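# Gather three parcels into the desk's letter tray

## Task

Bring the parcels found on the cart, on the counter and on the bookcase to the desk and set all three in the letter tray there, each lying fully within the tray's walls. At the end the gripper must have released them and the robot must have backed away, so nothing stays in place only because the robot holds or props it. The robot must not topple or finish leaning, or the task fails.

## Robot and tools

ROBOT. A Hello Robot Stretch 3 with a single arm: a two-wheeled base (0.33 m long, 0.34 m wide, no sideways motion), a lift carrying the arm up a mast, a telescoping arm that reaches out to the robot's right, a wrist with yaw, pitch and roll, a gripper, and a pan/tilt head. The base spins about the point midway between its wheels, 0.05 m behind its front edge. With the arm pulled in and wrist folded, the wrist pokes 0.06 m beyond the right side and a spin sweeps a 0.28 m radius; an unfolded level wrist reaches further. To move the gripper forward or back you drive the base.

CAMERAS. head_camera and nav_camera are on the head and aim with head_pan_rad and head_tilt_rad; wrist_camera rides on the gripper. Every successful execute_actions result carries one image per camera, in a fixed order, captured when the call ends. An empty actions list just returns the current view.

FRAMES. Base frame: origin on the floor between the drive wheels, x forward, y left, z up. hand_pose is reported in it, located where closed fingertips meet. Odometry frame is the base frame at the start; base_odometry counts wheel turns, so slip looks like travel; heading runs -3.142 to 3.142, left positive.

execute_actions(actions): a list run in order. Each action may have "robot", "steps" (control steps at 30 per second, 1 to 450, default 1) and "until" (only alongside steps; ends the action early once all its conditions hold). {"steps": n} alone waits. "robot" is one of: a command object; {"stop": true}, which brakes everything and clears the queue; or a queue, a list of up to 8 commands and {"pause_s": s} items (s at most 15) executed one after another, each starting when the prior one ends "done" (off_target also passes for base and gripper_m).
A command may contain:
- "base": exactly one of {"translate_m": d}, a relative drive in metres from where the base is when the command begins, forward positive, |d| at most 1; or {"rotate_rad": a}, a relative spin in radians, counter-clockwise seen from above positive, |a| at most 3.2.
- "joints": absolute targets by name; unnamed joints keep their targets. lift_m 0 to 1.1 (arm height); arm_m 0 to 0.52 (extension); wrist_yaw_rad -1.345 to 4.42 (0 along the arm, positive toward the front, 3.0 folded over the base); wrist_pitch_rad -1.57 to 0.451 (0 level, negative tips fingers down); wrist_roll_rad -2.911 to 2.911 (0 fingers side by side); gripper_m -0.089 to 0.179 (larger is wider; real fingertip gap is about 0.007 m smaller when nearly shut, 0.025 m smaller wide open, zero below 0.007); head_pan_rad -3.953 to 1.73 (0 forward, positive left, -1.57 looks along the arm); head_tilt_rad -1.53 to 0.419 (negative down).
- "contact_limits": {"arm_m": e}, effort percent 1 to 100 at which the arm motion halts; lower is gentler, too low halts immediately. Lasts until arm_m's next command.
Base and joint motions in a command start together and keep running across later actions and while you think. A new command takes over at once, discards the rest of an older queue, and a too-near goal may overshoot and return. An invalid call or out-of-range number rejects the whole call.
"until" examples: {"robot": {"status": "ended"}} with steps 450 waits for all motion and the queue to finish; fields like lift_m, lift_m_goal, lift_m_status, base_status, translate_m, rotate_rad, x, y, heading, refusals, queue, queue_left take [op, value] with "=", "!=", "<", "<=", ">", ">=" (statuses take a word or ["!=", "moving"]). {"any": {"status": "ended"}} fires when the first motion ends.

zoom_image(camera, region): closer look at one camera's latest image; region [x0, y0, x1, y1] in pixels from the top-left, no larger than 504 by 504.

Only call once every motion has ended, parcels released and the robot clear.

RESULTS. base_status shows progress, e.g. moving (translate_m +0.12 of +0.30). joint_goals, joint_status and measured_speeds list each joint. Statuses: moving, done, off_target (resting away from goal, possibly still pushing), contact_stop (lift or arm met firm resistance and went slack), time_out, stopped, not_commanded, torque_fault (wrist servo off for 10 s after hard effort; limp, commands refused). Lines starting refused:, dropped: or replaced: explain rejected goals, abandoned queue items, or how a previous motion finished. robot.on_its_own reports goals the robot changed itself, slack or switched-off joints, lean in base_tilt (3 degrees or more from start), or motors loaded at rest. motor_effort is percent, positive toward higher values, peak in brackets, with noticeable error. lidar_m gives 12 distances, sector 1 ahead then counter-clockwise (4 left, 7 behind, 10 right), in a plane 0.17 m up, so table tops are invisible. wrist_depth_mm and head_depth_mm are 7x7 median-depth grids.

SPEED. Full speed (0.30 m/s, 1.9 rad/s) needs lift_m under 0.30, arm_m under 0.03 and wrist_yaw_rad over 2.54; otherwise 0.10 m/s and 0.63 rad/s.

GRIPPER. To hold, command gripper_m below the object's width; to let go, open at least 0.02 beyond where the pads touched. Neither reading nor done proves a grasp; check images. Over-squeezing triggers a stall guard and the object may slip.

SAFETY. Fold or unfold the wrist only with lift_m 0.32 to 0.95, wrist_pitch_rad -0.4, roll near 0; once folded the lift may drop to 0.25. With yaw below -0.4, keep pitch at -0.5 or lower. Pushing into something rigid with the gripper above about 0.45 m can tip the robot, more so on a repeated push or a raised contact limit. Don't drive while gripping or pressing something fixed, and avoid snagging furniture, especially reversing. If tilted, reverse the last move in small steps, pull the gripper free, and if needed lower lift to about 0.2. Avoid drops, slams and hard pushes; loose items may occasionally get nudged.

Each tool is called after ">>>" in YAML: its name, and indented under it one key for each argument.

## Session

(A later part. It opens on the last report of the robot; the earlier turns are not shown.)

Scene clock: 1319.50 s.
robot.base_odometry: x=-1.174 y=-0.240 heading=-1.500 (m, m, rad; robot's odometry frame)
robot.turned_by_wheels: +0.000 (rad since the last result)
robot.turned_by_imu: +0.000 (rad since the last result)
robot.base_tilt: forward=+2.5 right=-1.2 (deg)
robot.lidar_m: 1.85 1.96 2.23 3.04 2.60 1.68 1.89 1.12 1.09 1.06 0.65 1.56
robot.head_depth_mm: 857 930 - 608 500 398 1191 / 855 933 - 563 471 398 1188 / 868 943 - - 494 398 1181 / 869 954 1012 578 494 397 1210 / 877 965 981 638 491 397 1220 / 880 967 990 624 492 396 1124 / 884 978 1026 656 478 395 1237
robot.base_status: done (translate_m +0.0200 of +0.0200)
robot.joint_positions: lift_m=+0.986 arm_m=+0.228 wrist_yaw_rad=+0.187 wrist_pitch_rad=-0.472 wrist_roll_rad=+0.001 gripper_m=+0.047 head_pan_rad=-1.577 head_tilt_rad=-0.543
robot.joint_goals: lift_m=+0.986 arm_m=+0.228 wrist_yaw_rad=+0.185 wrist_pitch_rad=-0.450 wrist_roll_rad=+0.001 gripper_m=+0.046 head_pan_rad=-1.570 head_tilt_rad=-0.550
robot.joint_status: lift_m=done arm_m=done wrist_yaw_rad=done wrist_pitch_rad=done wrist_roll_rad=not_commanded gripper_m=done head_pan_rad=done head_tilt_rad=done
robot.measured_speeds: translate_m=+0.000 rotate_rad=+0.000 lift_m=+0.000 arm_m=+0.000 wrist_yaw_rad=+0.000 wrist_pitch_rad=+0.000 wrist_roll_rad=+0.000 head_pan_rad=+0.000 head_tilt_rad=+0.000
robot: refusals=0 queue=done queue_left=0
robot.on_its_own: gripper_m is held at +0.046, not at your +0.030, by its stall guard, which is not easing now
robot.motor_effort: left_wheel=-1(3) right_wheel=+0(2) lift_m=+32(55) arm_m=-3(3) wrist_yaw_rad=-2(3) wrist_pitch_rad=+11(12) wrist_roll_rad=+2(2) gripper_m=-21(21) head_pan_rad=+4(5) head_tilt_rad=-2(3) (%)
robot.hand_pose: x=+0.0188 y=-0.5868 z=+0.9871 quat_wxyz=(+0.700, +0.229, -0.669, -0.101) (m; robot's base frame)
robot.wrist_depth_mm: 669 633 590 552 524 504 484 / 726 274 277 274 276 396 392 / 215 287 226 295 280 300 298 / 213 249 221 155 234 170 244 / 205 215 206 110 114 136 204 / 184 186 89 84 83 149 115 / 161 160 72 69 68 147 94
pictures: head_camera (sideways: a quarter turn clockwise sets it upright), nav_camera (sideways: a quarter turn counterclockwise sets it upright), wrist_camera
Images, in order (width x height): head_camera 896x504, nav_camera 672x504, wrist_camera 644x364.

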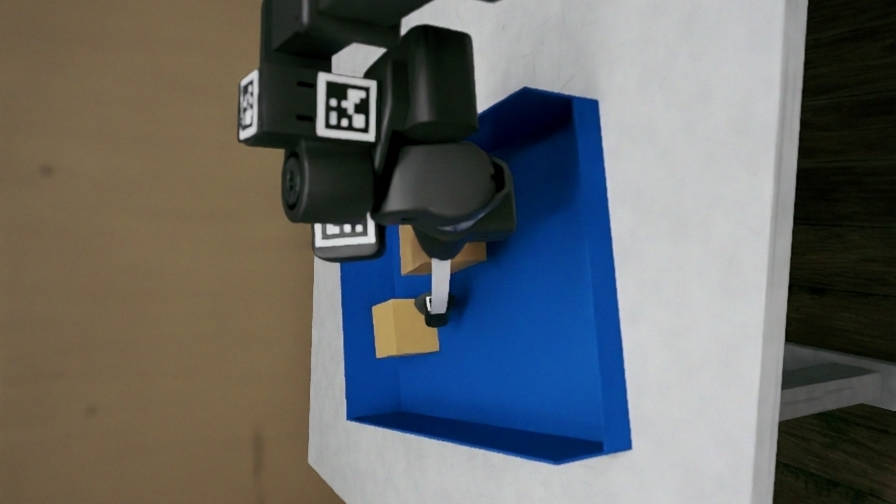

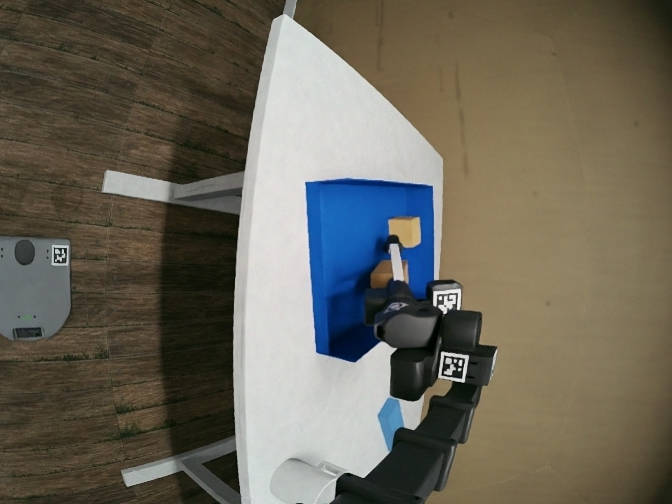

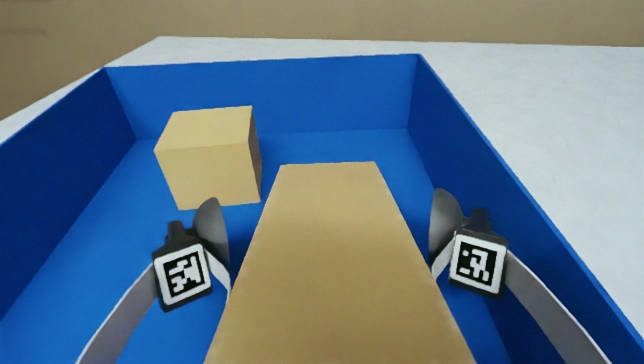

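>>> execute_actions:
  actions: []

Scene clock: 1335.47 s.
robot.base_odometry: x=-1.174 y=-0.240 heading=-1.500 (m, m, rad; robot's odometry frame)
robot.turned_by_wheels: +0.000 (rad since the last result)
robot.turned_by_imu: +0.000 (rad since the last result)
robot.base_tilt: forward=+2.5 right=-1.2 (deg)
robot.lidar_m: 1.85 1.96 2.25 3.05 2.60 1.68 1.89 1.12 1.09 1.06 0.65 1.56
robot.head_depth_mm: 849 933 - 606 498 399 1193 / 856 934 - 561 472 398 1185 / 864 947 - - 494 397 1182 / 874 953 1018 576 494 397 1216 / 877 960 985 641 492 396 1217 / 883 967 984 625 491 397 1118 / 887 976 1031 655 477 395 1242
robot.base_status: done (translate_m +0.0200 of +0.0200)
robot.joint_positions: lift_m=+0.986 arm_m=+0.228 wrist_yaw_rad=+0.187 wrist_pitch_rad=-0.472 wrist_roll_rad=+0.001 gripper_m=+0.047 head_pan_rad=-1.577 head_tilt_rad=-0.543
robot.joint_goals: lift_m=+0.986 arm_m=+0.228 wrist_yaw_rad=+0.185 wrist_pitch_rad=-0.450 wrist_roll_rad=+0.001 gripper_m=+0.046 head_pan_rad=-1.570 head_tilt_rad=-0.550
robot.joint_status: lift_m=done arm_m=done wrist_yaw_rad=done wrist_pitch_rad=done wrist_roll_rad=not_commanded gripper_m=done head_pan_rad=done head_tilt_rad=done
robot.measured_speeds: translate_m=+0.000 rotate_rad=+0.000 lift_m=+0.000 arm_m=+0.000 wrist_yaw_rad=+0.000 wrist_pitch_rad=+0.000 wrist_roll_rad=+0.000 head_pan_rad=+0.000 head_tilt_rad=+0.000
robot: refusals=0 queue=done queue_left=0
robot.on_its_own: gripper_m is held at +0.046, not at your +0.030, by its stall guard, which is not easing now
robot.motor_effort: left_wheel=-1(1) right_wheel=+0(0) lift_m=+32(32) arm_m=-3(4) wrist_yaw_rad=-2(2) wrist_pitch_rad=+11(12) wrist_roll_rad=+2(2) gripper_m=-21(22) head_pan_rad=+4(5) head_tilt_rad=-3(2) (%)
robot.hand_pose: x=+0.0188 y=-0.5868 z=+0.9871 quat_wxyz=(+0.700, +0.229, -0.669, -0.101) (m; robot's base frame)
robot.wrist_depth_mm: 660 623 583 560 531 507 482 / 732 273 279 274 276 398 386 / 215 284 225 294 279 302 299 / 212 248 222 155 232 170 243 / 206 213 205 109 114 136 205 / 186 187 89 84 83 149 115 / 162 160 72 69 68 147 94
pictures: head_camera (sideways: a quarter turn clockwise sets it upright), nav_camera (sideways: a quarter turn counterclockwise sets it upright), wrist_camera
Images, in order (width x height): head_camera 896x504, nav_camera 672x504, wrist_camera 644x364.

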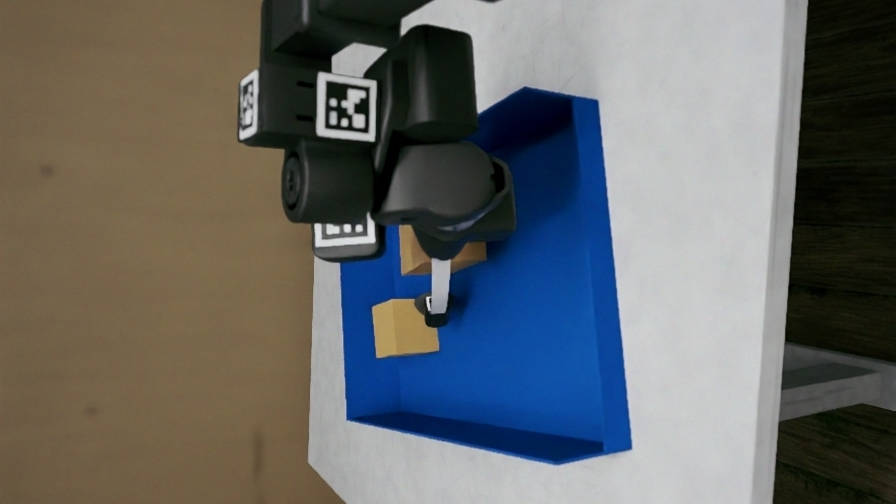

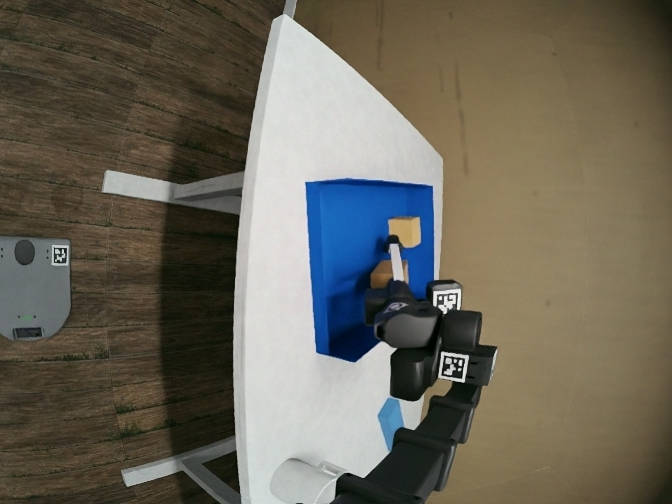

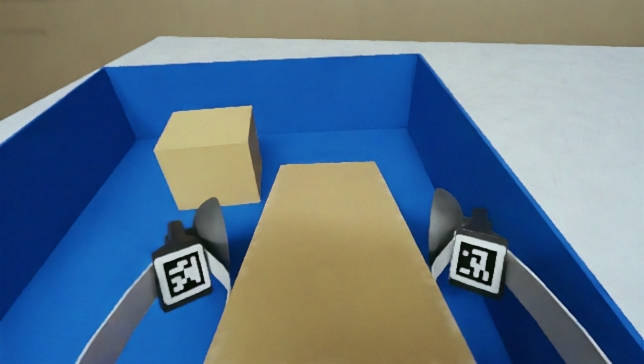

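>>> execute_actions:
  actions:
    - {"robot": [{"joints": {"gripper_m": 0.095}}, {"joints": {"lift_m": 1.10}}], "steps": 200, "until": {"robot": {"lift_m": [">", 1.03]}}}
    - {"robot": {"joints": {"arm_m": 0.0, "lift_m": 1.10}}, "steps": 200, "until": {"robot": {"status": "ended"}}}

Scene clock: 1398.50 s.
robot.base_odometry: x=-1.174 y=-0.240 heading=-1.500 (m, m, rad; robot's odometry frame)
robot.turned_by_wheels: +0.000 (rad since the last result)
robot.turned_by_imu: +0.000 (rad since the last result)
robot.base_tilt: forward=+2.5 right=-1.2 (deg)
robot.lidar_m: 1.85 1.96 2.24 3.04 2.60 1.68 1.89 1.12 1.09 1.06 0.65 1.56
robot.head_depth_mm: - - - - - - 1218 / - - - - - - 1187 / - - - - - 377 1184 / 866 926 - 724 435 392 1205 / 871 955 992 655 493 397 1213 / 881 969 986 625 491 396 1123 / 886 977 1034 658 476 395 1238
robot.base_status: done (translate_m +0.0200 of +0.0200)
robot.joint_positions: lift_m=+1.100 arm_m=+0.001 wrist_yaw_rad=+0.185 wrist_pitch_rad=-0.465 wrist_roll_rad=+0.000 gripper_m=+0.095 head_pan_rad=-1.577 head_tilt_rad=-0.543
robot.joint_goals: lift_m=+1.100 arm_m=+0.000 wrist_yaw_rad=+0.185 wrist_pitch_rad=-0.450 wrist_roll_rad=+0.000 gripper_m=+0.095 head_pan_rad=-1.570 head_tilt_rad=-0.550
robot.joint_status: lift_m=done arm_m=done wrist_yaw_rad=done wrist_pitch_rad=done wrist_roll_rad=not_commanded gripper_m=done head_pan_rad=done head_tilt_rad=done
robot.measured_speeds: translate_m=+0.000 rotate_rad=+0.000 lift_m=+0.000 arm_m=+0.000 wrist_yaw_rad=+0.000 wrist_pitch_rad=+0.000 wrist_roll_rad=+0.000 head_pan_rad=+0.000 head_tilt_rad=+0.000
robot: refusals=0 queue=done queue_left=0
robot.motor_effort: left_wheel=-2(2) right_wheel=+1(0) lift_m=+50(58) arm_m=-3(3) wrist_yaw_rad=+0(3) wrist_pitch_rad=+8(12) wrist_roll_rad=+2(2) gripper_m=-1(76) head_pan_rad=+4(4) head_tilt_rad=-2(3) (%)
robot.hand_pose: x=+0.0186 y=-0.3606 z=+1.1021 quat_wxyz=(+0.701, +0.226, -0.670, -0.099) (m; robot's base frame)
robot.wrist_depth_mm: 937 855 820 788 764 713 692 / - 960 747 743 725 691 682 / - - 541 522 518 541 489 / - 458 430 439 426 429 426 / 382 379 367 369 363 359 358 / 325 325 310 231 301 298 304 / 285 276 273 254 209 266 272
pictures: head_camera (sideways: a quarter turn clockwise sets it upright), nav_camera (sideways: a quarter turn counterclockwise sets it upright), wrist_camera
Images, in order (width x height): head_camera 896x504, nav_camera 672x504, wrist_camera 644x364.

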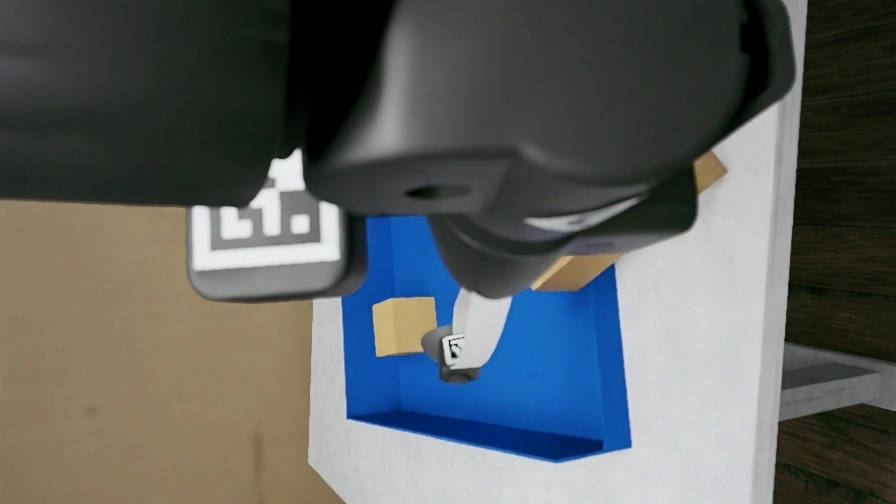

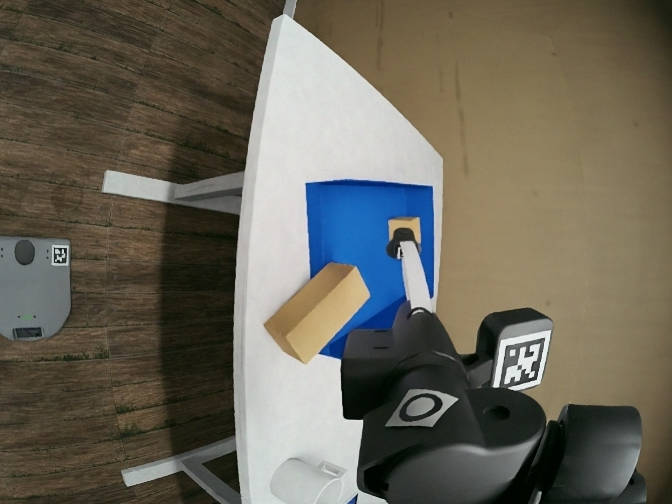

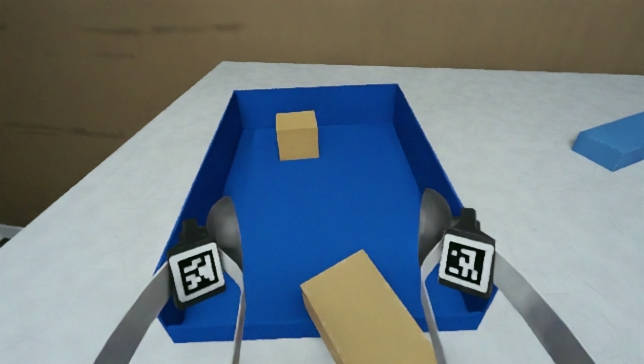

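>>> execute_actions:
  actions:
    - {"robot": {"joints": {"wrist_pitch_rad": -0.75, "wrist_yaw_rad": 0.0}}, "steps": 200, "until": {"robot": {"status": "ended"}}}

Scene clock: 1406.67 s.
robot.base_odometry: x=-1.174 y=-0.240 heading=-1.500 (m, m, rad; robot's odometry frame)
robot.turned_by_wheels: +0.000 (rad since the last result)
robot.turned_by_imu: +0.000 (rad since the last result)
robot.base_tilt: forward=+2.7 right=-1.0 (deg)
robot.lidar_m: 1.85 1.96 2.24 3.05 2.60 1.68 1.89 1.13 1.10 1.06 0.65 1.56
robot.head_depth_mm: - - - - - - 1215 / - - - - - - 1215 / - - - - - - 1217 / 869 956 1009 630 427 398 1206 / 876 965 988 652 491 397 1216 / 885 968 985 625 493 396 1121 / 889 981 1040 655 478 396 1243
robot.base_status: done (translate_m +0.0200 of +0.0200)
robot.joint_positions: lift_m=+1.100 arm_m=+0.001 wrist_yaw_rad=+0.002 wrist_pitch_rad=-0.760 wrist_roll_rad=+0.000 gripper_m=+0.095 head_pan_rad=-1.577 head_tilt_rad=-0.543
robot.joint_goals: lift_m=+1.100 arm_m=+0.000 wrist_yaw_rad=+0.000 wrist_pitch_rad=-0.750 wrist_roll_rad=+0.000 gripper_m=+0.095 head_pan_rad=-1.570 head_tilt_rad=-0.550
robot.joint_status: lift_m=done arm_m=done wrist_yaw_rad=done wrist_pitch_rad=done wrist_roll_rad=not_commanded gripper_m=done head_pan_rad=done head_tilt_rad=done
robot.measured_speeds: translate_m=+0.000 rotate_rad=+0.000 lift_m=+0.000 arm_m=+0.000 wrist_yaw_rad=+0.000 wrist_pitch_rad=+0.000 wrist_roll_rad=+0.000 head_pan_rad=+0.000 head_tilt_rad=+0.000
robot: refusals=0 queue=done queue_left=0
robot.motor_effort: left_wheel=-2(2) right_wheel=+1(0) lift_m=+50(50) arm_m=-3(3) wrist_yaw_rad=-2(1) wrist_pitch_rad=+5(9) wrist_roll_rad=+2(2) gripper_m=+0(1) head_pan_rad=+4(5) head_tilt_rad=-2(2) (%)
robot.hand_pose: x=-0.0212 y=-0.3151 z=+1.0445 quat_wxyz=(+0.657, +0.263, -0.656, -0.262) (m; robot's base frame)
robot.wrist_depth_mm: 459 423 416 426 436 429 430 / 393 365 381 376 364 372 372 / 342 326 331 331 318 329 325 / 295 292 286 211 289 293 292 / 274 263 268 200 203 266 264 / 251 251 242 236 194 240 240 / 229 228 227 226 223 220 220
pictures: head_camera (sideways: a quarter turn clockwise sets it upright), nav_camera (sideways: a quarter turn counterclockwise sets it upright), wrist_camera
Images, in order (width x height): head_camera 896x504, nav_camera 672x504, wrist_camera 644x364.

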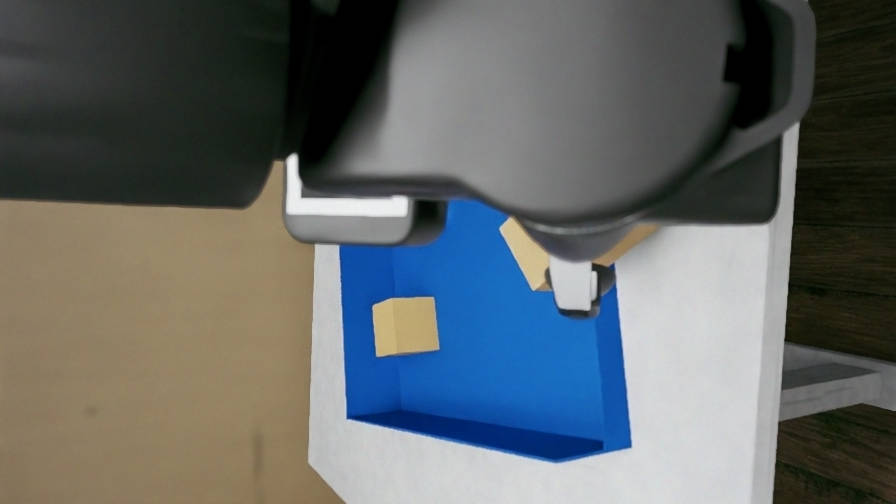

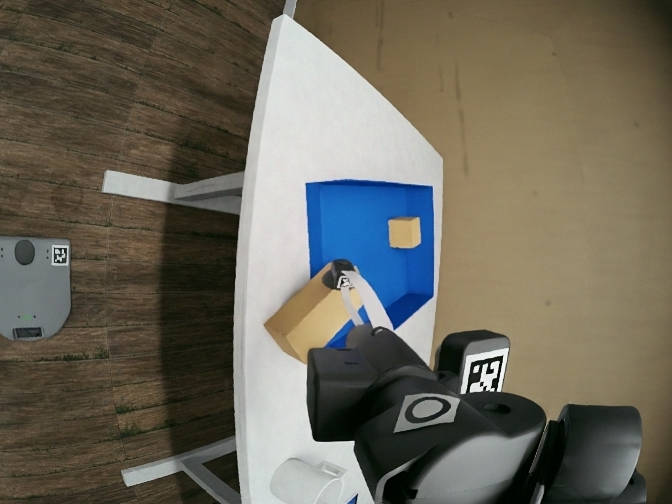

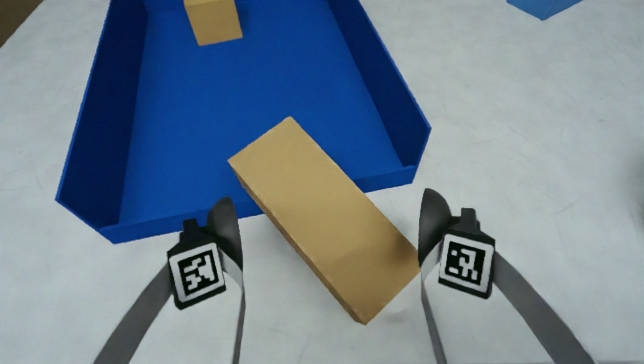

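>>> zoom_image:
  camera: "wrist_camera"
  region: [140, 60, 504, 364]

Region (140, 60, 504, 364) of wrist_camera's 644x364 image, scaled by 1.385; it fills the top 421 rows of this view, and the rest is white.

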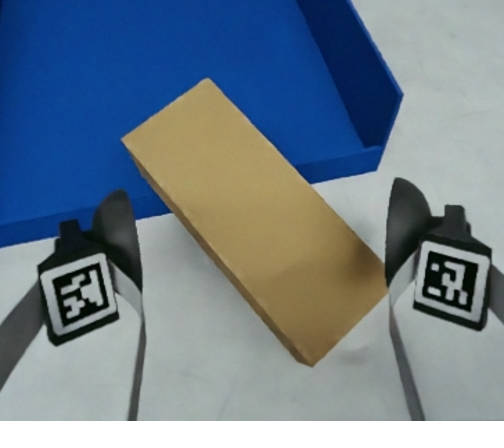

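>>> execute_actions:
  actions:
    - {"robot": {"base": {"translate_m": -0.12}, "joints": {"wrist_yaw_rad": 0.67, "wrist_pitch_rad": -0.73, "arm_m": 0.05, "gripper_m": 0.12}}, "steps": 300, "until": {"robot": {"status": "ended"}}}

Scene clock: 1473.27 s.
robot.base_odometry: x=-1.183 y=-0.120 heading=-1.500 (m, m, rad; robot's odometry frame)
robot.turned_by_wheels: +0.000 (rad since the last result)
robot.turned_by_imu: +0.000 (rad since the last result)
robot.base_tilt: forward=+2.5 right=-1.2 (deg)
robot.lidar_m: 1.97 2.08 2.32 3.05 2.00 1.57 1.77 1.03 1.09 1.06 0.70 1.55
robot.head_depth_mm: - - - - 482 399 1198 / - - - - 464 398 1183 / - - - - - 398 1187 / 869 952 - - - 398 1192 / 874 962 - 657 449 381 1202 / 881 963 952 654 389 375 1220 / 887 973 983 651 455 395 1115
robot.base_status: done (translate_m -0.1200 of -0.1200)
robot.joint_positions: lift_m=+1.100 arm_m=+0.050 wrist_yaw_rad=+0.668 wrist_pitch_rad=-0.746 wrist_roll_rad=+0.000 gripper_m=+0.120 head_pan_rad=-1.577 head_tilt_rad=-0.543
robot.joint_goals: lift_m=+1.100 arm_m=+0.050 wrist_yaw_rad=+0.670 wrist_pitch_rad=-0.730 wrist_roll_rad=+0.000 gripper_m=+0.120 head_pan_rad=-1.570 head_tilt_rad=-0.550
robot.joint_status: lift_m=done arm_m=done wrist_yaw_rad=done wrist_pitch_rad=done wrist_roll_rad=not_commanded gripper_m=done head_pan_rad=done head_tilt_rad=done
robot.measured_speeds: translate_m=+0.000 rotate_rad=+0.000 lift_m=+0.000 arm_m=+0.000 wrist_yaw_rad=+0.000 wrist_pitch_rad=+0.000 wrist_roll_rad=+0.000 head_pan_rad=+0.000 head_tilt_rad=+0.000
robot: refusals=0 queue=done queue_left=0
robot.motor_effort: left_wheel=-2(11) right_wheel=+0(1) lift_m=+50(50) arm_m=+3(3) wrist_yaw_rad=+1(1) wrist_pitch_rad=+9(8) wrist_roll_rad=+2(2) gripper_m=-1(81) head_pan_rad=+5(4) head_tilt_rad=-2(3) (%)
robot.hand_pose: x=+0.0850 y=-0.3297 z=+1.0469 quat_wxyz=(+0.707, +0.459, -0.537, -0.028) (m; robot's base frame)
robot.wrist_depth_mm: - 486 448 431 422 431 440 / 417 397 347 386 376 372 374 / 360 341 334 337 336 326 332 / - 308 298 213 299 292 296 / - 285 275 198 263 267 265 / - - 250 186 246 238 243 / - - - 182 223 224 221
pictures: head_camera (sideways: a quarter turn clockwise sets it upright), nav_camera (sideways: a quarter turn counterclockwise sets it upright), wrist_camera
Images, in order (width x height): head_camera 896x504, nav_camera 672x504, wrist_camera 644x364.

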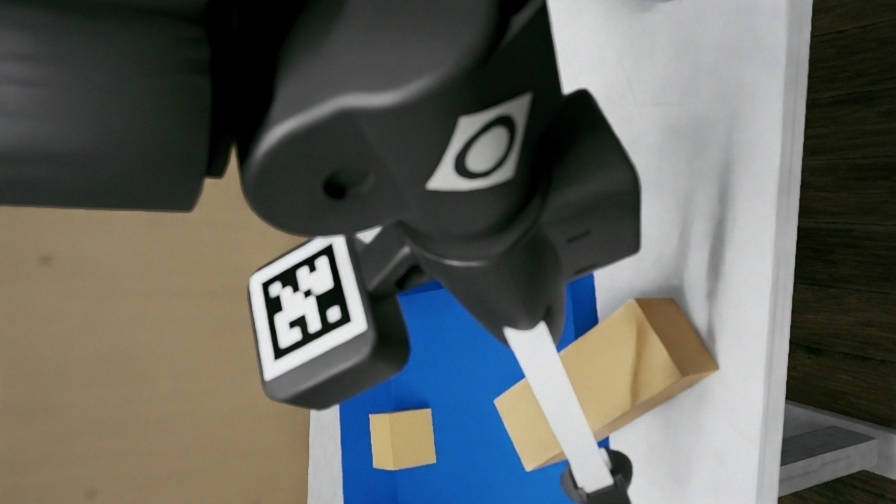

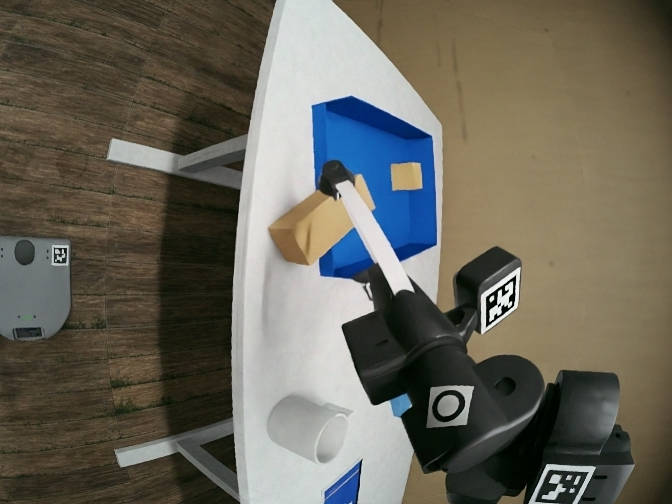

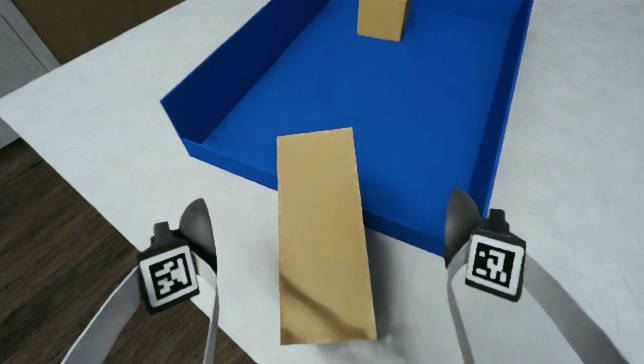

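>>> execute_actions:
  actions:
    - {"robot": [{"joints": {"lift_m": 1.02}}, {"joints": {"gripper_m": 0.03}}], "steps": 300, "until": {"robot": {"status": "ended"}}}

Scene clock: 1484.33 s.
robot.base_odometry: x=-1.183 y=-0.120 heading=-1.500 (m, m, rad; robot's odometry frame)
robot.turned_by_wheels: +0.000 (rad since the last result)
robot.turned_by_imu: +0.000 (rad since the last result)
robot.base_tilt: forward=+2.6 right=-1.1 (deg)
robot.lidar_m: 1.97 2.08 2.31 3.06 2.00 1.57 1.77 1.03 1.09 1.06 0.70 1.55
robot.head_depth_mm: 845 930 - - - 388 1190 / 853 936 997 - - - 1186 / 860 942 1001 - - - 1205 / 865 954 989 694 - - 1211 / 875 955 988 728 382 376 1213 / 873 965 987 655 398 375 1212 / 882 977 981 652 456 384 1120
robot.base_status: done (translate_m -0.1200 of -0.1200)
robot.joint_positions: lift_m=+1.020 arm_m=+0.050 wrist_yaw_rad=+0.671 wrist_pitch_rad=-0.733 wrist_roll_rad=+0.000 gripper_m=+0.031 head_pan_rad=-1.577 head_tilt_rad=-0.543
robot.joint_goals: lift_m=+1.020 arm_m=+0.050 wrist_yaw_rad=+0.670 wrist_pitch_rad=-0.730 wrist_roll_rad=+0.000 gripper_m=+0.030 head_pan_rad=-1.570 head_tilt_rad=-0.550
robot.joint_status: lift_m=done arm_m=done wrist_yaw_rad=done wrist_pitch_rad=done wrist_roll_rad=not_commanded gripper_m=done head_pan_rad=done head_tilt_rad=done
robot.measured_speeds: translate_m=+0.000 rotate_rad=+0.000 lift_m=+0.000 arm_m=+0.000 wrist_yaw_rad=+0.000 wrist_pitch_rad=+0.000 wrist_roll_rad=+0.000 head_pan_rad=+0.000 head_tilt_rad=+0.000
robot: refusals=0 queue=done queue_left=0
robot.motor_effort: left_wheel=-2(2) right_wheel=+1(0) lift_m=+31(51) arm_m=+3(2) wrist_yaw_rad=-1(1) wrist_pitch_rad=+1(8) wrist_roll_rad=+2(2) gripper_m=-26(96) head_pan_rad=+4(4) head_tilt_rad=-2(2) (%)
robot.hand_pose: x=+0.0869 y=-0.3312 z=+0.9697 quat_wxyz=(+0.707, +0.457, -0.539, -0.022) (m; robot's base frame)
robot.wrist_depth_mm: 331 244 295 163 307 296 298 / 279 265 267 150 263 255 259 / 242 240 232 138 229 218 227 / - 212 209 129 189 195 204 / - 193 126 121 120 184 183 / - - 165 114 121 167 166 / - - 162 155 153 153 152
pictures: head_camera (sideways: a quarter turn clockwise sets it upright), nav_camera (sideways: a quarter turn counterclockwise sets it upright), wrist_camera
Images, in order (width x height): head_camera 896x504, nav_camera 672x504, wrist_camera 644x364.

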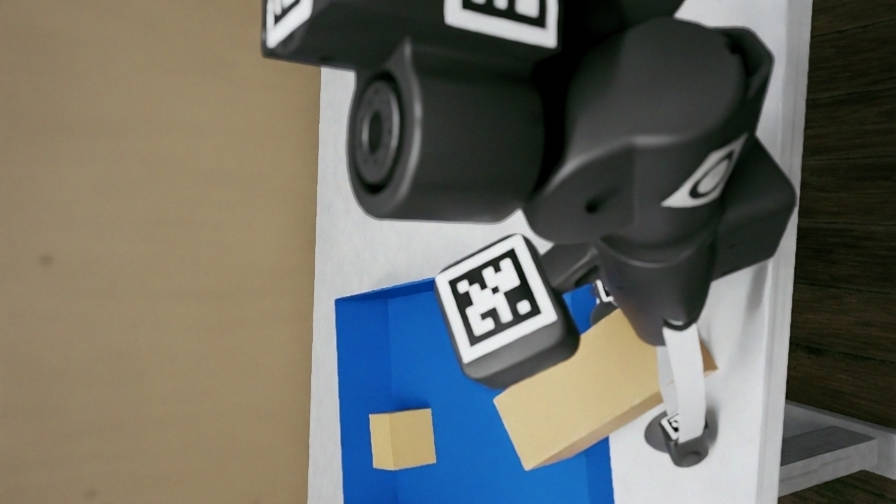

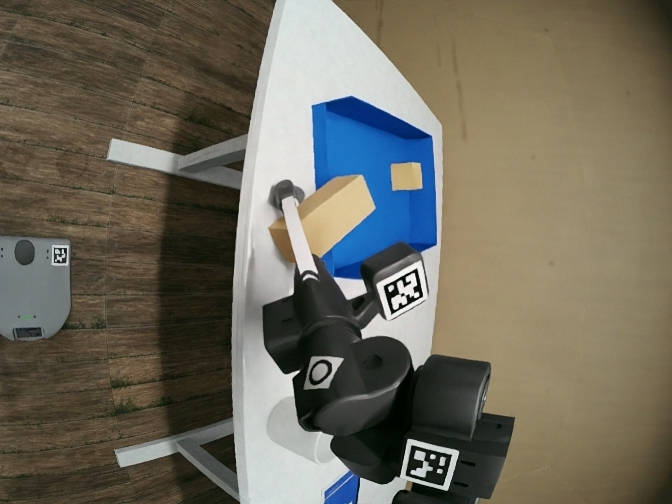

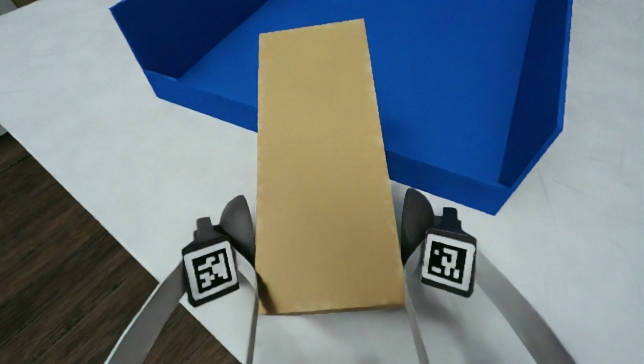

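>>> execute_actions:
  actions:
    - {"robot": [{"joints": {"lift_m": 1.10}}, {"base": {"translate_m": 0.126}, "joints": {"wrist_yaw_rad": 0.18, "arm_m": 0.25}}], "steps": 400, "until": {"robot": {"status": "ended"}}}

Scene clock: 1503.47 s.
robot.base_odometry: x=-1.174 y=-0.246 heading=-1.500 (m, m, rad; robot's odometry frame)
robot.turned_by_wheels: +0.000 (rad since the last result)
robot.turned_by_imu: +0.001 (rad since the last result)
robot.base_tilt: forward=+2.5 right=-1.1 (deg)
robot.lidar_m: 1.84 1.95 2.23 3.05 2.60 1.68 1.90 1.13 1.10 1.06 0.65 1.55
robot.head_depth_mm: - - 984 664 499 399 1187 / - - 996 664 498 398 1193 / 837 - - 634 497 397 1214 / 868 945 942 605 496 396 1216 / 878 962 919 628 497 397 1202 / 881 971 869 654 495 397 1127 / 886 978 866 643 494 395 1234
robot.base_status: done (translate_m +0.1260 of +0.1260)
robot.joint_positions: lift_m=+1.100 arm_m=+0.250 wrist_yaw_rad=+0.179 wrist_pitch_rad=-0.751 wrist_roll_rad=+0.000 gripper_m=+0.031 head_pan_rad=-1.577 head_tilt_rad=-0.543
robot.joint_goals: lift_m=+1.100 arm_m=+0.250 wrist_yaw_rad=+0.180 wrist_pitch_rad=-0.730 wrist_roll_rad=+0.000 gripper_m=+0.030 head_pan_rad=-1.570 head_tilt_rad=-0.550
robot.joint_status: lift_m=done arm_m=done wrist_yaw_rad=done wrist_pitch_rad=done wrist_roll_rad=not_commanded gripper_m=done head_pan_rad=done head_tilt_rad=done
robot.measured_speeds: translate_m=+0.000 rotate_rad=+0.000 lift_m=+0.000 arm_m=+0.000 wrist_yaw_rad=+0.000 wrist_pitch_rad=+0.000 wrist_roll_rad=+0.000 head_pan_rad=+0.000 head_tilt_rad=+0.000
robot: refusals=0 queue=done queue_left=0
robot.motor_effort: left_wheel=-2(5) right_wheel=+2(3) lift_m=+55(56) arm_m=+3(4) wrist_yaw_rad=+1(7) wrist_pitch_rad=+11(13) wrist_roll_rad=+2(2) gripper_m=-13(21) head_pan_rad=+4(4) head_tilt_rad=-2(3) (%)
robot.hand_pose: x=+0.0088 y=-0.5628 z=+1.0459 quat_wxyz=(+0.679, +0.317, -0.632, -0.200) (m; robot's base frame)
robot.wrist_depth_mm: 702 410 434 431 439 439 429 / 367 382 385 366 379 374 377 / 301 337 337 334 325 328 328 / 252 302 302 223 290 294 291 / 230 272 275 154 165 266 264 / 235 240 137 120 235 242 239 / 229 228 223 115 220 223 221
pictures: head_camera (sideways: a quarter turn clockwise sets it upright), nav_camera (sideways: a quarter turn counterclockwise sets it upright), wrist_camera
Images, in order (width x height): head_camera 896x504, nav_camera 672x504, wrist_camera 644x364.

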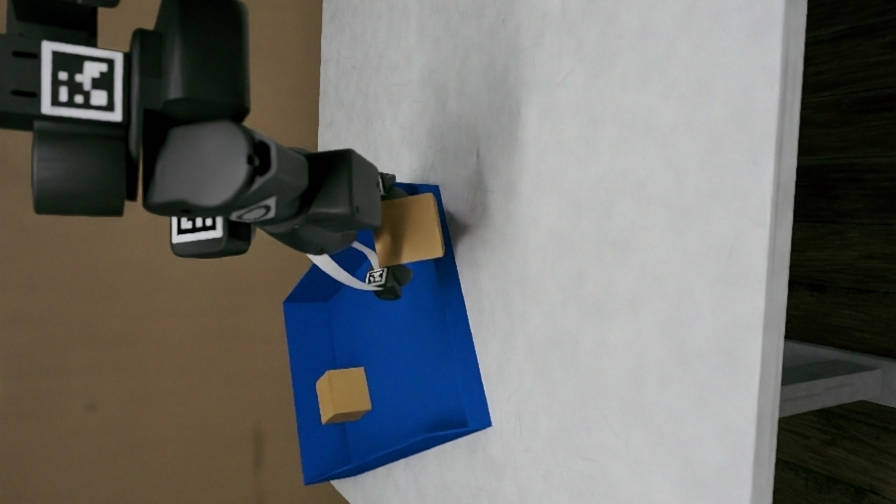

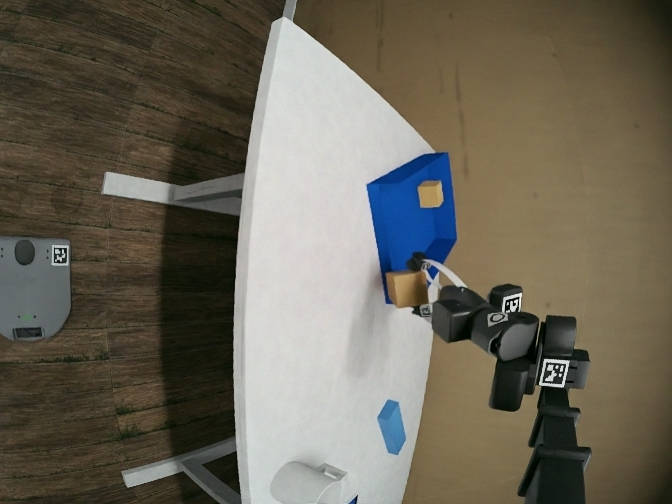

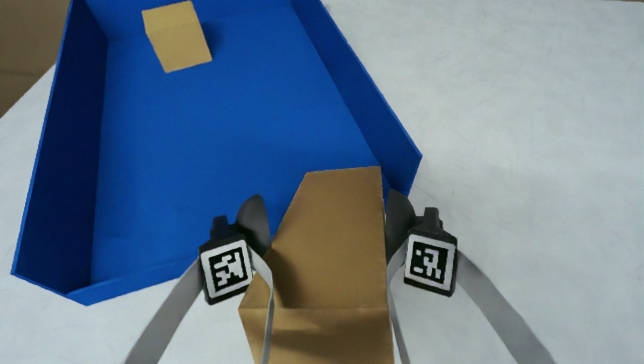

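>>> zoom_image:
  camera: "head_camera"
  region: [250, 150, 554, 504]

Region (250, 150, 554, 504) of head_camera's 896x504 image, scaled by 1.424, with more detail than that image has; it fills the left 433 columns of this view, and the rest is white.

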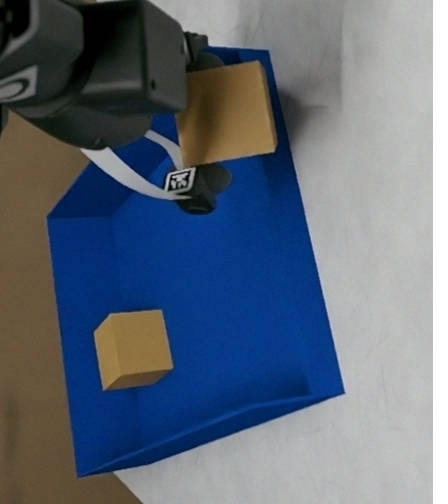

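>>> execute_actions:
  actions:
    - {"robot": {"joints": {"wrist_pitch_rad": -0.25, "arm_m": 0.20}}, "steps": 200, "until": {"robot": {"status": "ended"}}}

Scene clock: 1553.33 s.
robot.base_odometry: x=-1.174 y=-0.246 heading=-1.500 (m, m, rad; robot's odometry frame)
robot.turned_by_wheels: +0.000 (rad since the last result)
robot.turned_by_imu: +0.000 (rad since the last result)
robot.base_tilt: forward=+2.5 right=-1.2 (deg)
robot.lidar_m: 1.84 1.95 2.23 3.06 2.60 1.68 1.90 1.13 1.09 1.06 0.65 1.56
robot.head_depth_mm: - - 965 665 498 398 1186 / - - 931 666 499 398 1190 / - - 819 661 497 397 1205 / 858 969 768 644 496 398 1211 / 874 962 916 629 496 397 1220 / 881 967 872 654 495 396 1112 / 881 975 864 631 494 396 1239
robot.base_status: done (translate_m +0.1260 of +0.1260)
robot.joint_positions: lift_m=+1.100 arm_m=+0.200 wrist_yaw_rad=+0.179 wrist_pitch_rad=-0.282 wrist_roll_rad=+0.000 gripper_m=+0.031 head_pan_rad=-1.577 head_tilt_rad=-0.543
robot.joint_goals: lift_m=+1.100 arm_m=+0.200 wrist_yaw_rad=+0.180 wrist_pitch_rad=-0.250 wrist_roll_rad=+0.000 gripper_m=+0.030 head_pan_rad=-1.570 head_tilt_rad=-0.550
robot.joint_status: lift_m=done arm_m=done wrist_yaw_rad=done wrist_pitch_rad=done wrist_roll_rad=not_commanded gripper_m=done head_pan_rad=done head_tilt_rad=done
robot.measured_speeds: translate_m=+0.000 rotate_rad=+0.000 lift_m=+0.000 arm_m=+0.000 wrist_yaw_rad=+0.000 wrist_pitch_rad=+0.000 wrist_roll_rad=+0.000 head_pan_rad=+0.000 head_tilt_rad=+0.000
robot: refusals=0 queue=done queue_left=0
robot.motor_effort: left_wheel=-2(3) right_wheel=+0(1) lift_m=+54(54) arm_m=-3(7) wrist_yaw_rad=+0(0) wrist_pitch_rad=+17(20) wrist_roll_rad=+2(2) gripper_m=-13(13) head_pan_rad=+4(4) head_tilt_rad=-2(3) (%)
robot.hand_pose: x=+0.0211 y=-0.5809 z=+1.1438 quat_wxyz=(+0.706, +0.162, -0.688, -0.037) (m; robot's base frame)
robot.wrist_depth_mm: 670 644 606 580 547 520 500 / 726 691 660 621 590 562 540 / 787 754 713 661 632 606 576 / 874 801 555 554 611 604 588 / - 483 472 156 169 466 462 / - 384 132 120 301 378 379 / 340 311 323 114 307 323 320
pictures: head_camera (sideways: a quarter turn clockwise sets it upright), nav_camera (sideways: a quarter turn counterclockwise sets it upright), wrist_camera
Images, in order (width x height): head_camera 896x504, nav_camera 672x504, wrist_camera 644x364.

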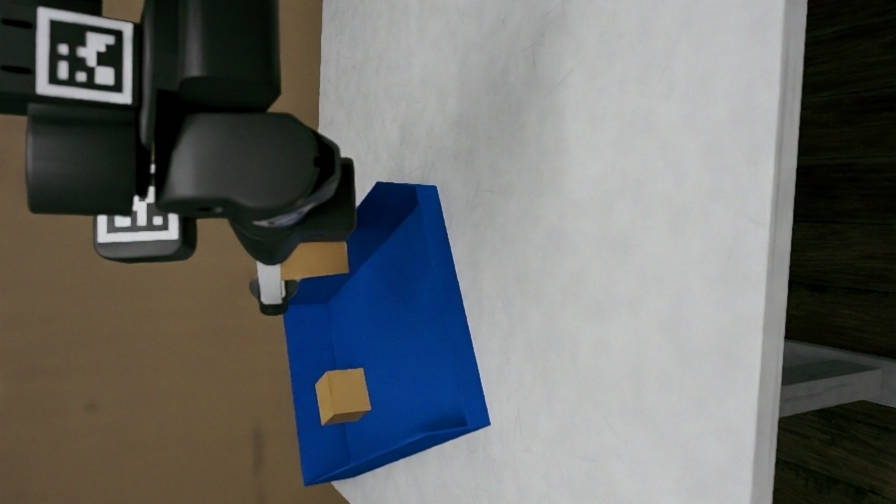

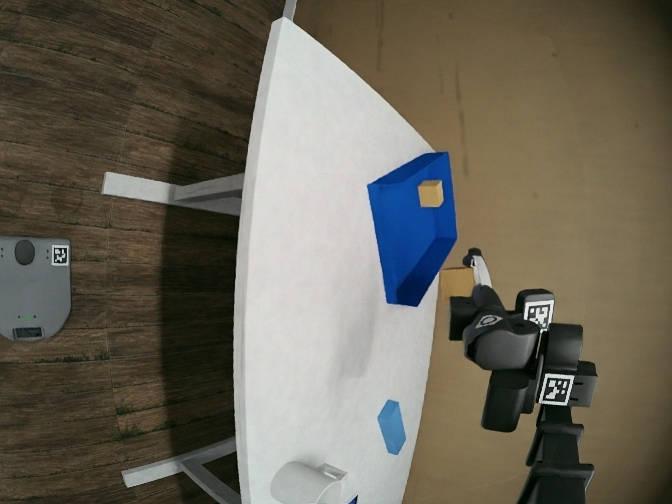

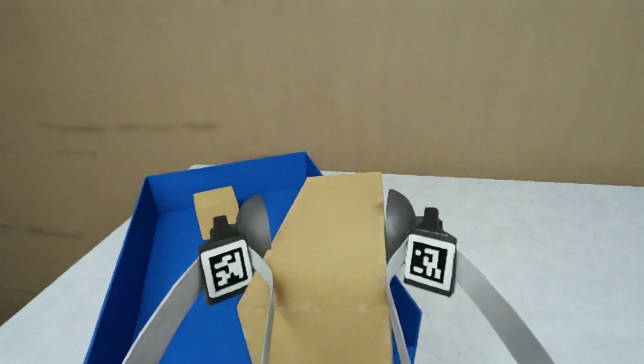

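>>> zoom_image:
  camera: "head_camera"
  region: [250, 150, 554, 504]

Region (250, 150, 554, 504) of head_camera's 896x504 image, scaled by 1.424, with more detail than that image has; it fills the left 433 columns of this view, and the rest is white.

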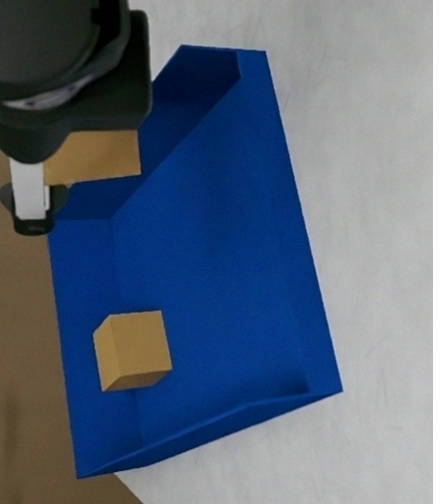

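>>> execute_actions:
  actions:
    - {"robot": {"base": {"translate_m": -0.033}, "joints": {"wrist_yaw_rad": 0.45, "arm_m": 0.36}}, "steps": 300, "until": {"robot": {"status": "ended"}}}

Scene clock: 1600.37 s.
robot.base_odometry: x=-1.176 y=-0.213 heading=-1.500 (m, m, rad; robot's odometry frame)
robot.turned_by_wheels: +0.000 (rad since the last result)
robot.turned_by_imu: +0.000 (rad since the last result)
robot.base_tilt: forward=+2.6 right=-1.2 (deg)
robot.lidar_m: 1.88 1.99 2.26 3.05 2.56 1.65 1.86 1.10 1.09 1.06 0.66 1.55
robot.head_depth_mm: - 943 991 666 499 398 1185 / - 962 998 665 496 399 1192 / - - 988 664 497 397 1187 / 858 - 837 655 496 397 1213 / 875 947 868 632 496 397 1209 / 884 971 897 653 494 396 1116 / 889 979 859 653 493 395 1233
robot.base_status: done (translate_m -0.0330 of -0.0330)
robot.joint_positions: lift_m=+1.100 arm_m=+0.360 wrist_yaw_rad=+0.449 wrist_pitch_rad=-0.281 wrist_roll_rad=+0.000 gripper_m=+0.031 head_pan_rad=-1.577 head_tilt_rad=-0.543
robot.joint_goals: lift_m=+1.100 arm_m=+0.360 wrist_yaw_rad=+0.450 wrist_pitch_rad=-0.250 wrist_roll_rad=+0.000 gripper_m=+0.030 head_pan_rad=-1.570 head_tilt_rad=-0.550
robot.joint_status: lift_m=done arm_m=done wrist_yaw_rad=done wrist_pitch_rad=done wrist_roll_rad=not_commanded gripper_m=done head_pan_rad=done head_tilt_rad=done
robot.measured_speeds: translate_m=+0.000 rotate_rad=+0.000 lift_m=+0.000 arm_m=+0.000 wrist_yaw_rad=+0.000 wrist_pitch_rad=+0.000 wrist_roll_rad=+0.000 head_pan_rad=+0.000 head_tilt_rad=+0.000
robot: refusals=0 queue=done queue_left=0
robot.motor_effort: left_wheel=-2(9) right_wheel=+0(1) lift_m=+55(55) arm_m=+3(0) wrist_yaw_rad=+0(4) wrist_pitch_rad=+18(18) wrist_roll_rad=+2(2) gripper_m=-12(14) head_pan_rad=+4(4) head_tilt_rad=-2(3) (%)
robot.hand_pose: x=+0.0825 y=-0.7204 z=+1.1441 quat_wxyz=(+0.705, +0.253, -0.660, +0.059) (m; robot's base frame)
robot.wrist_depth_mm: 756 633 539 468 420 378 342 / 854 695 591 510 450 404 362 / 975 781 652 556 488 429 386 / - 882 689 547 513 457 407 / - 968 451 156 169 472 429 / - 362 132 120 360 383 377 / 344 311 323 114 315 324 320
pictures: head_camera (sideways: a quarter turn clockwise sets it upright), nav_camera (sideways: a quarter turn counterclockwise sets it upright), wrist_camera
Images, in order (width x height): head_camera 896x504, nav_camera 672x504, wrist_camera 644x364.

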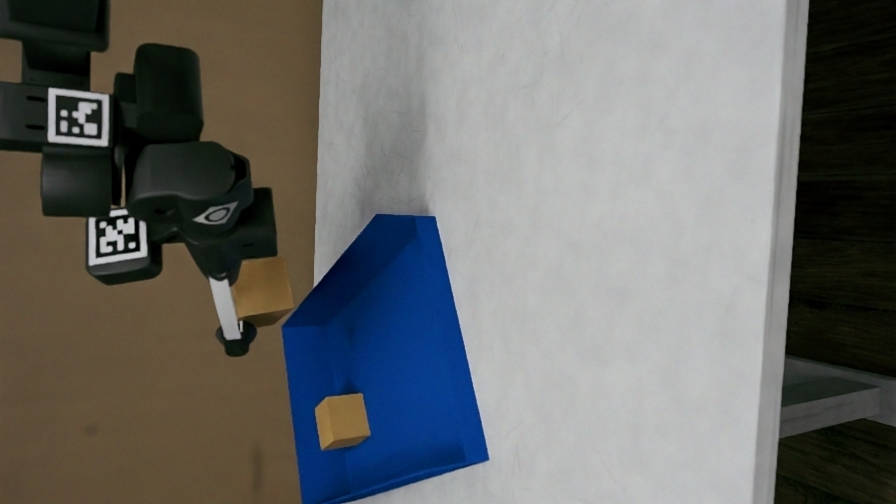

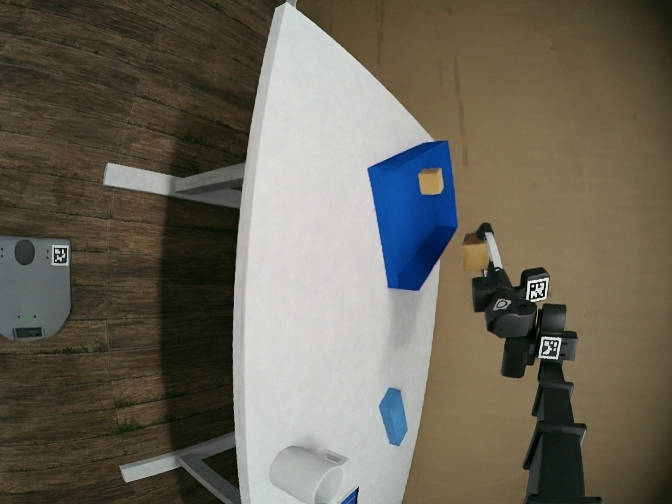

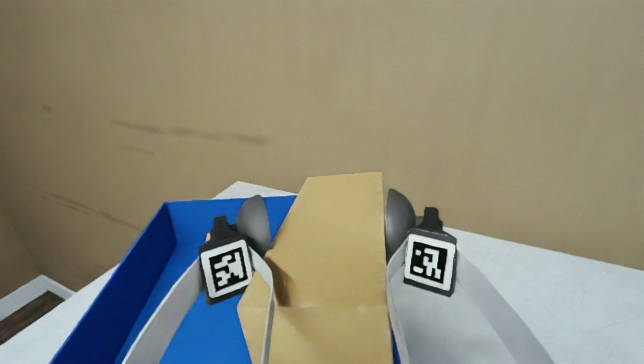

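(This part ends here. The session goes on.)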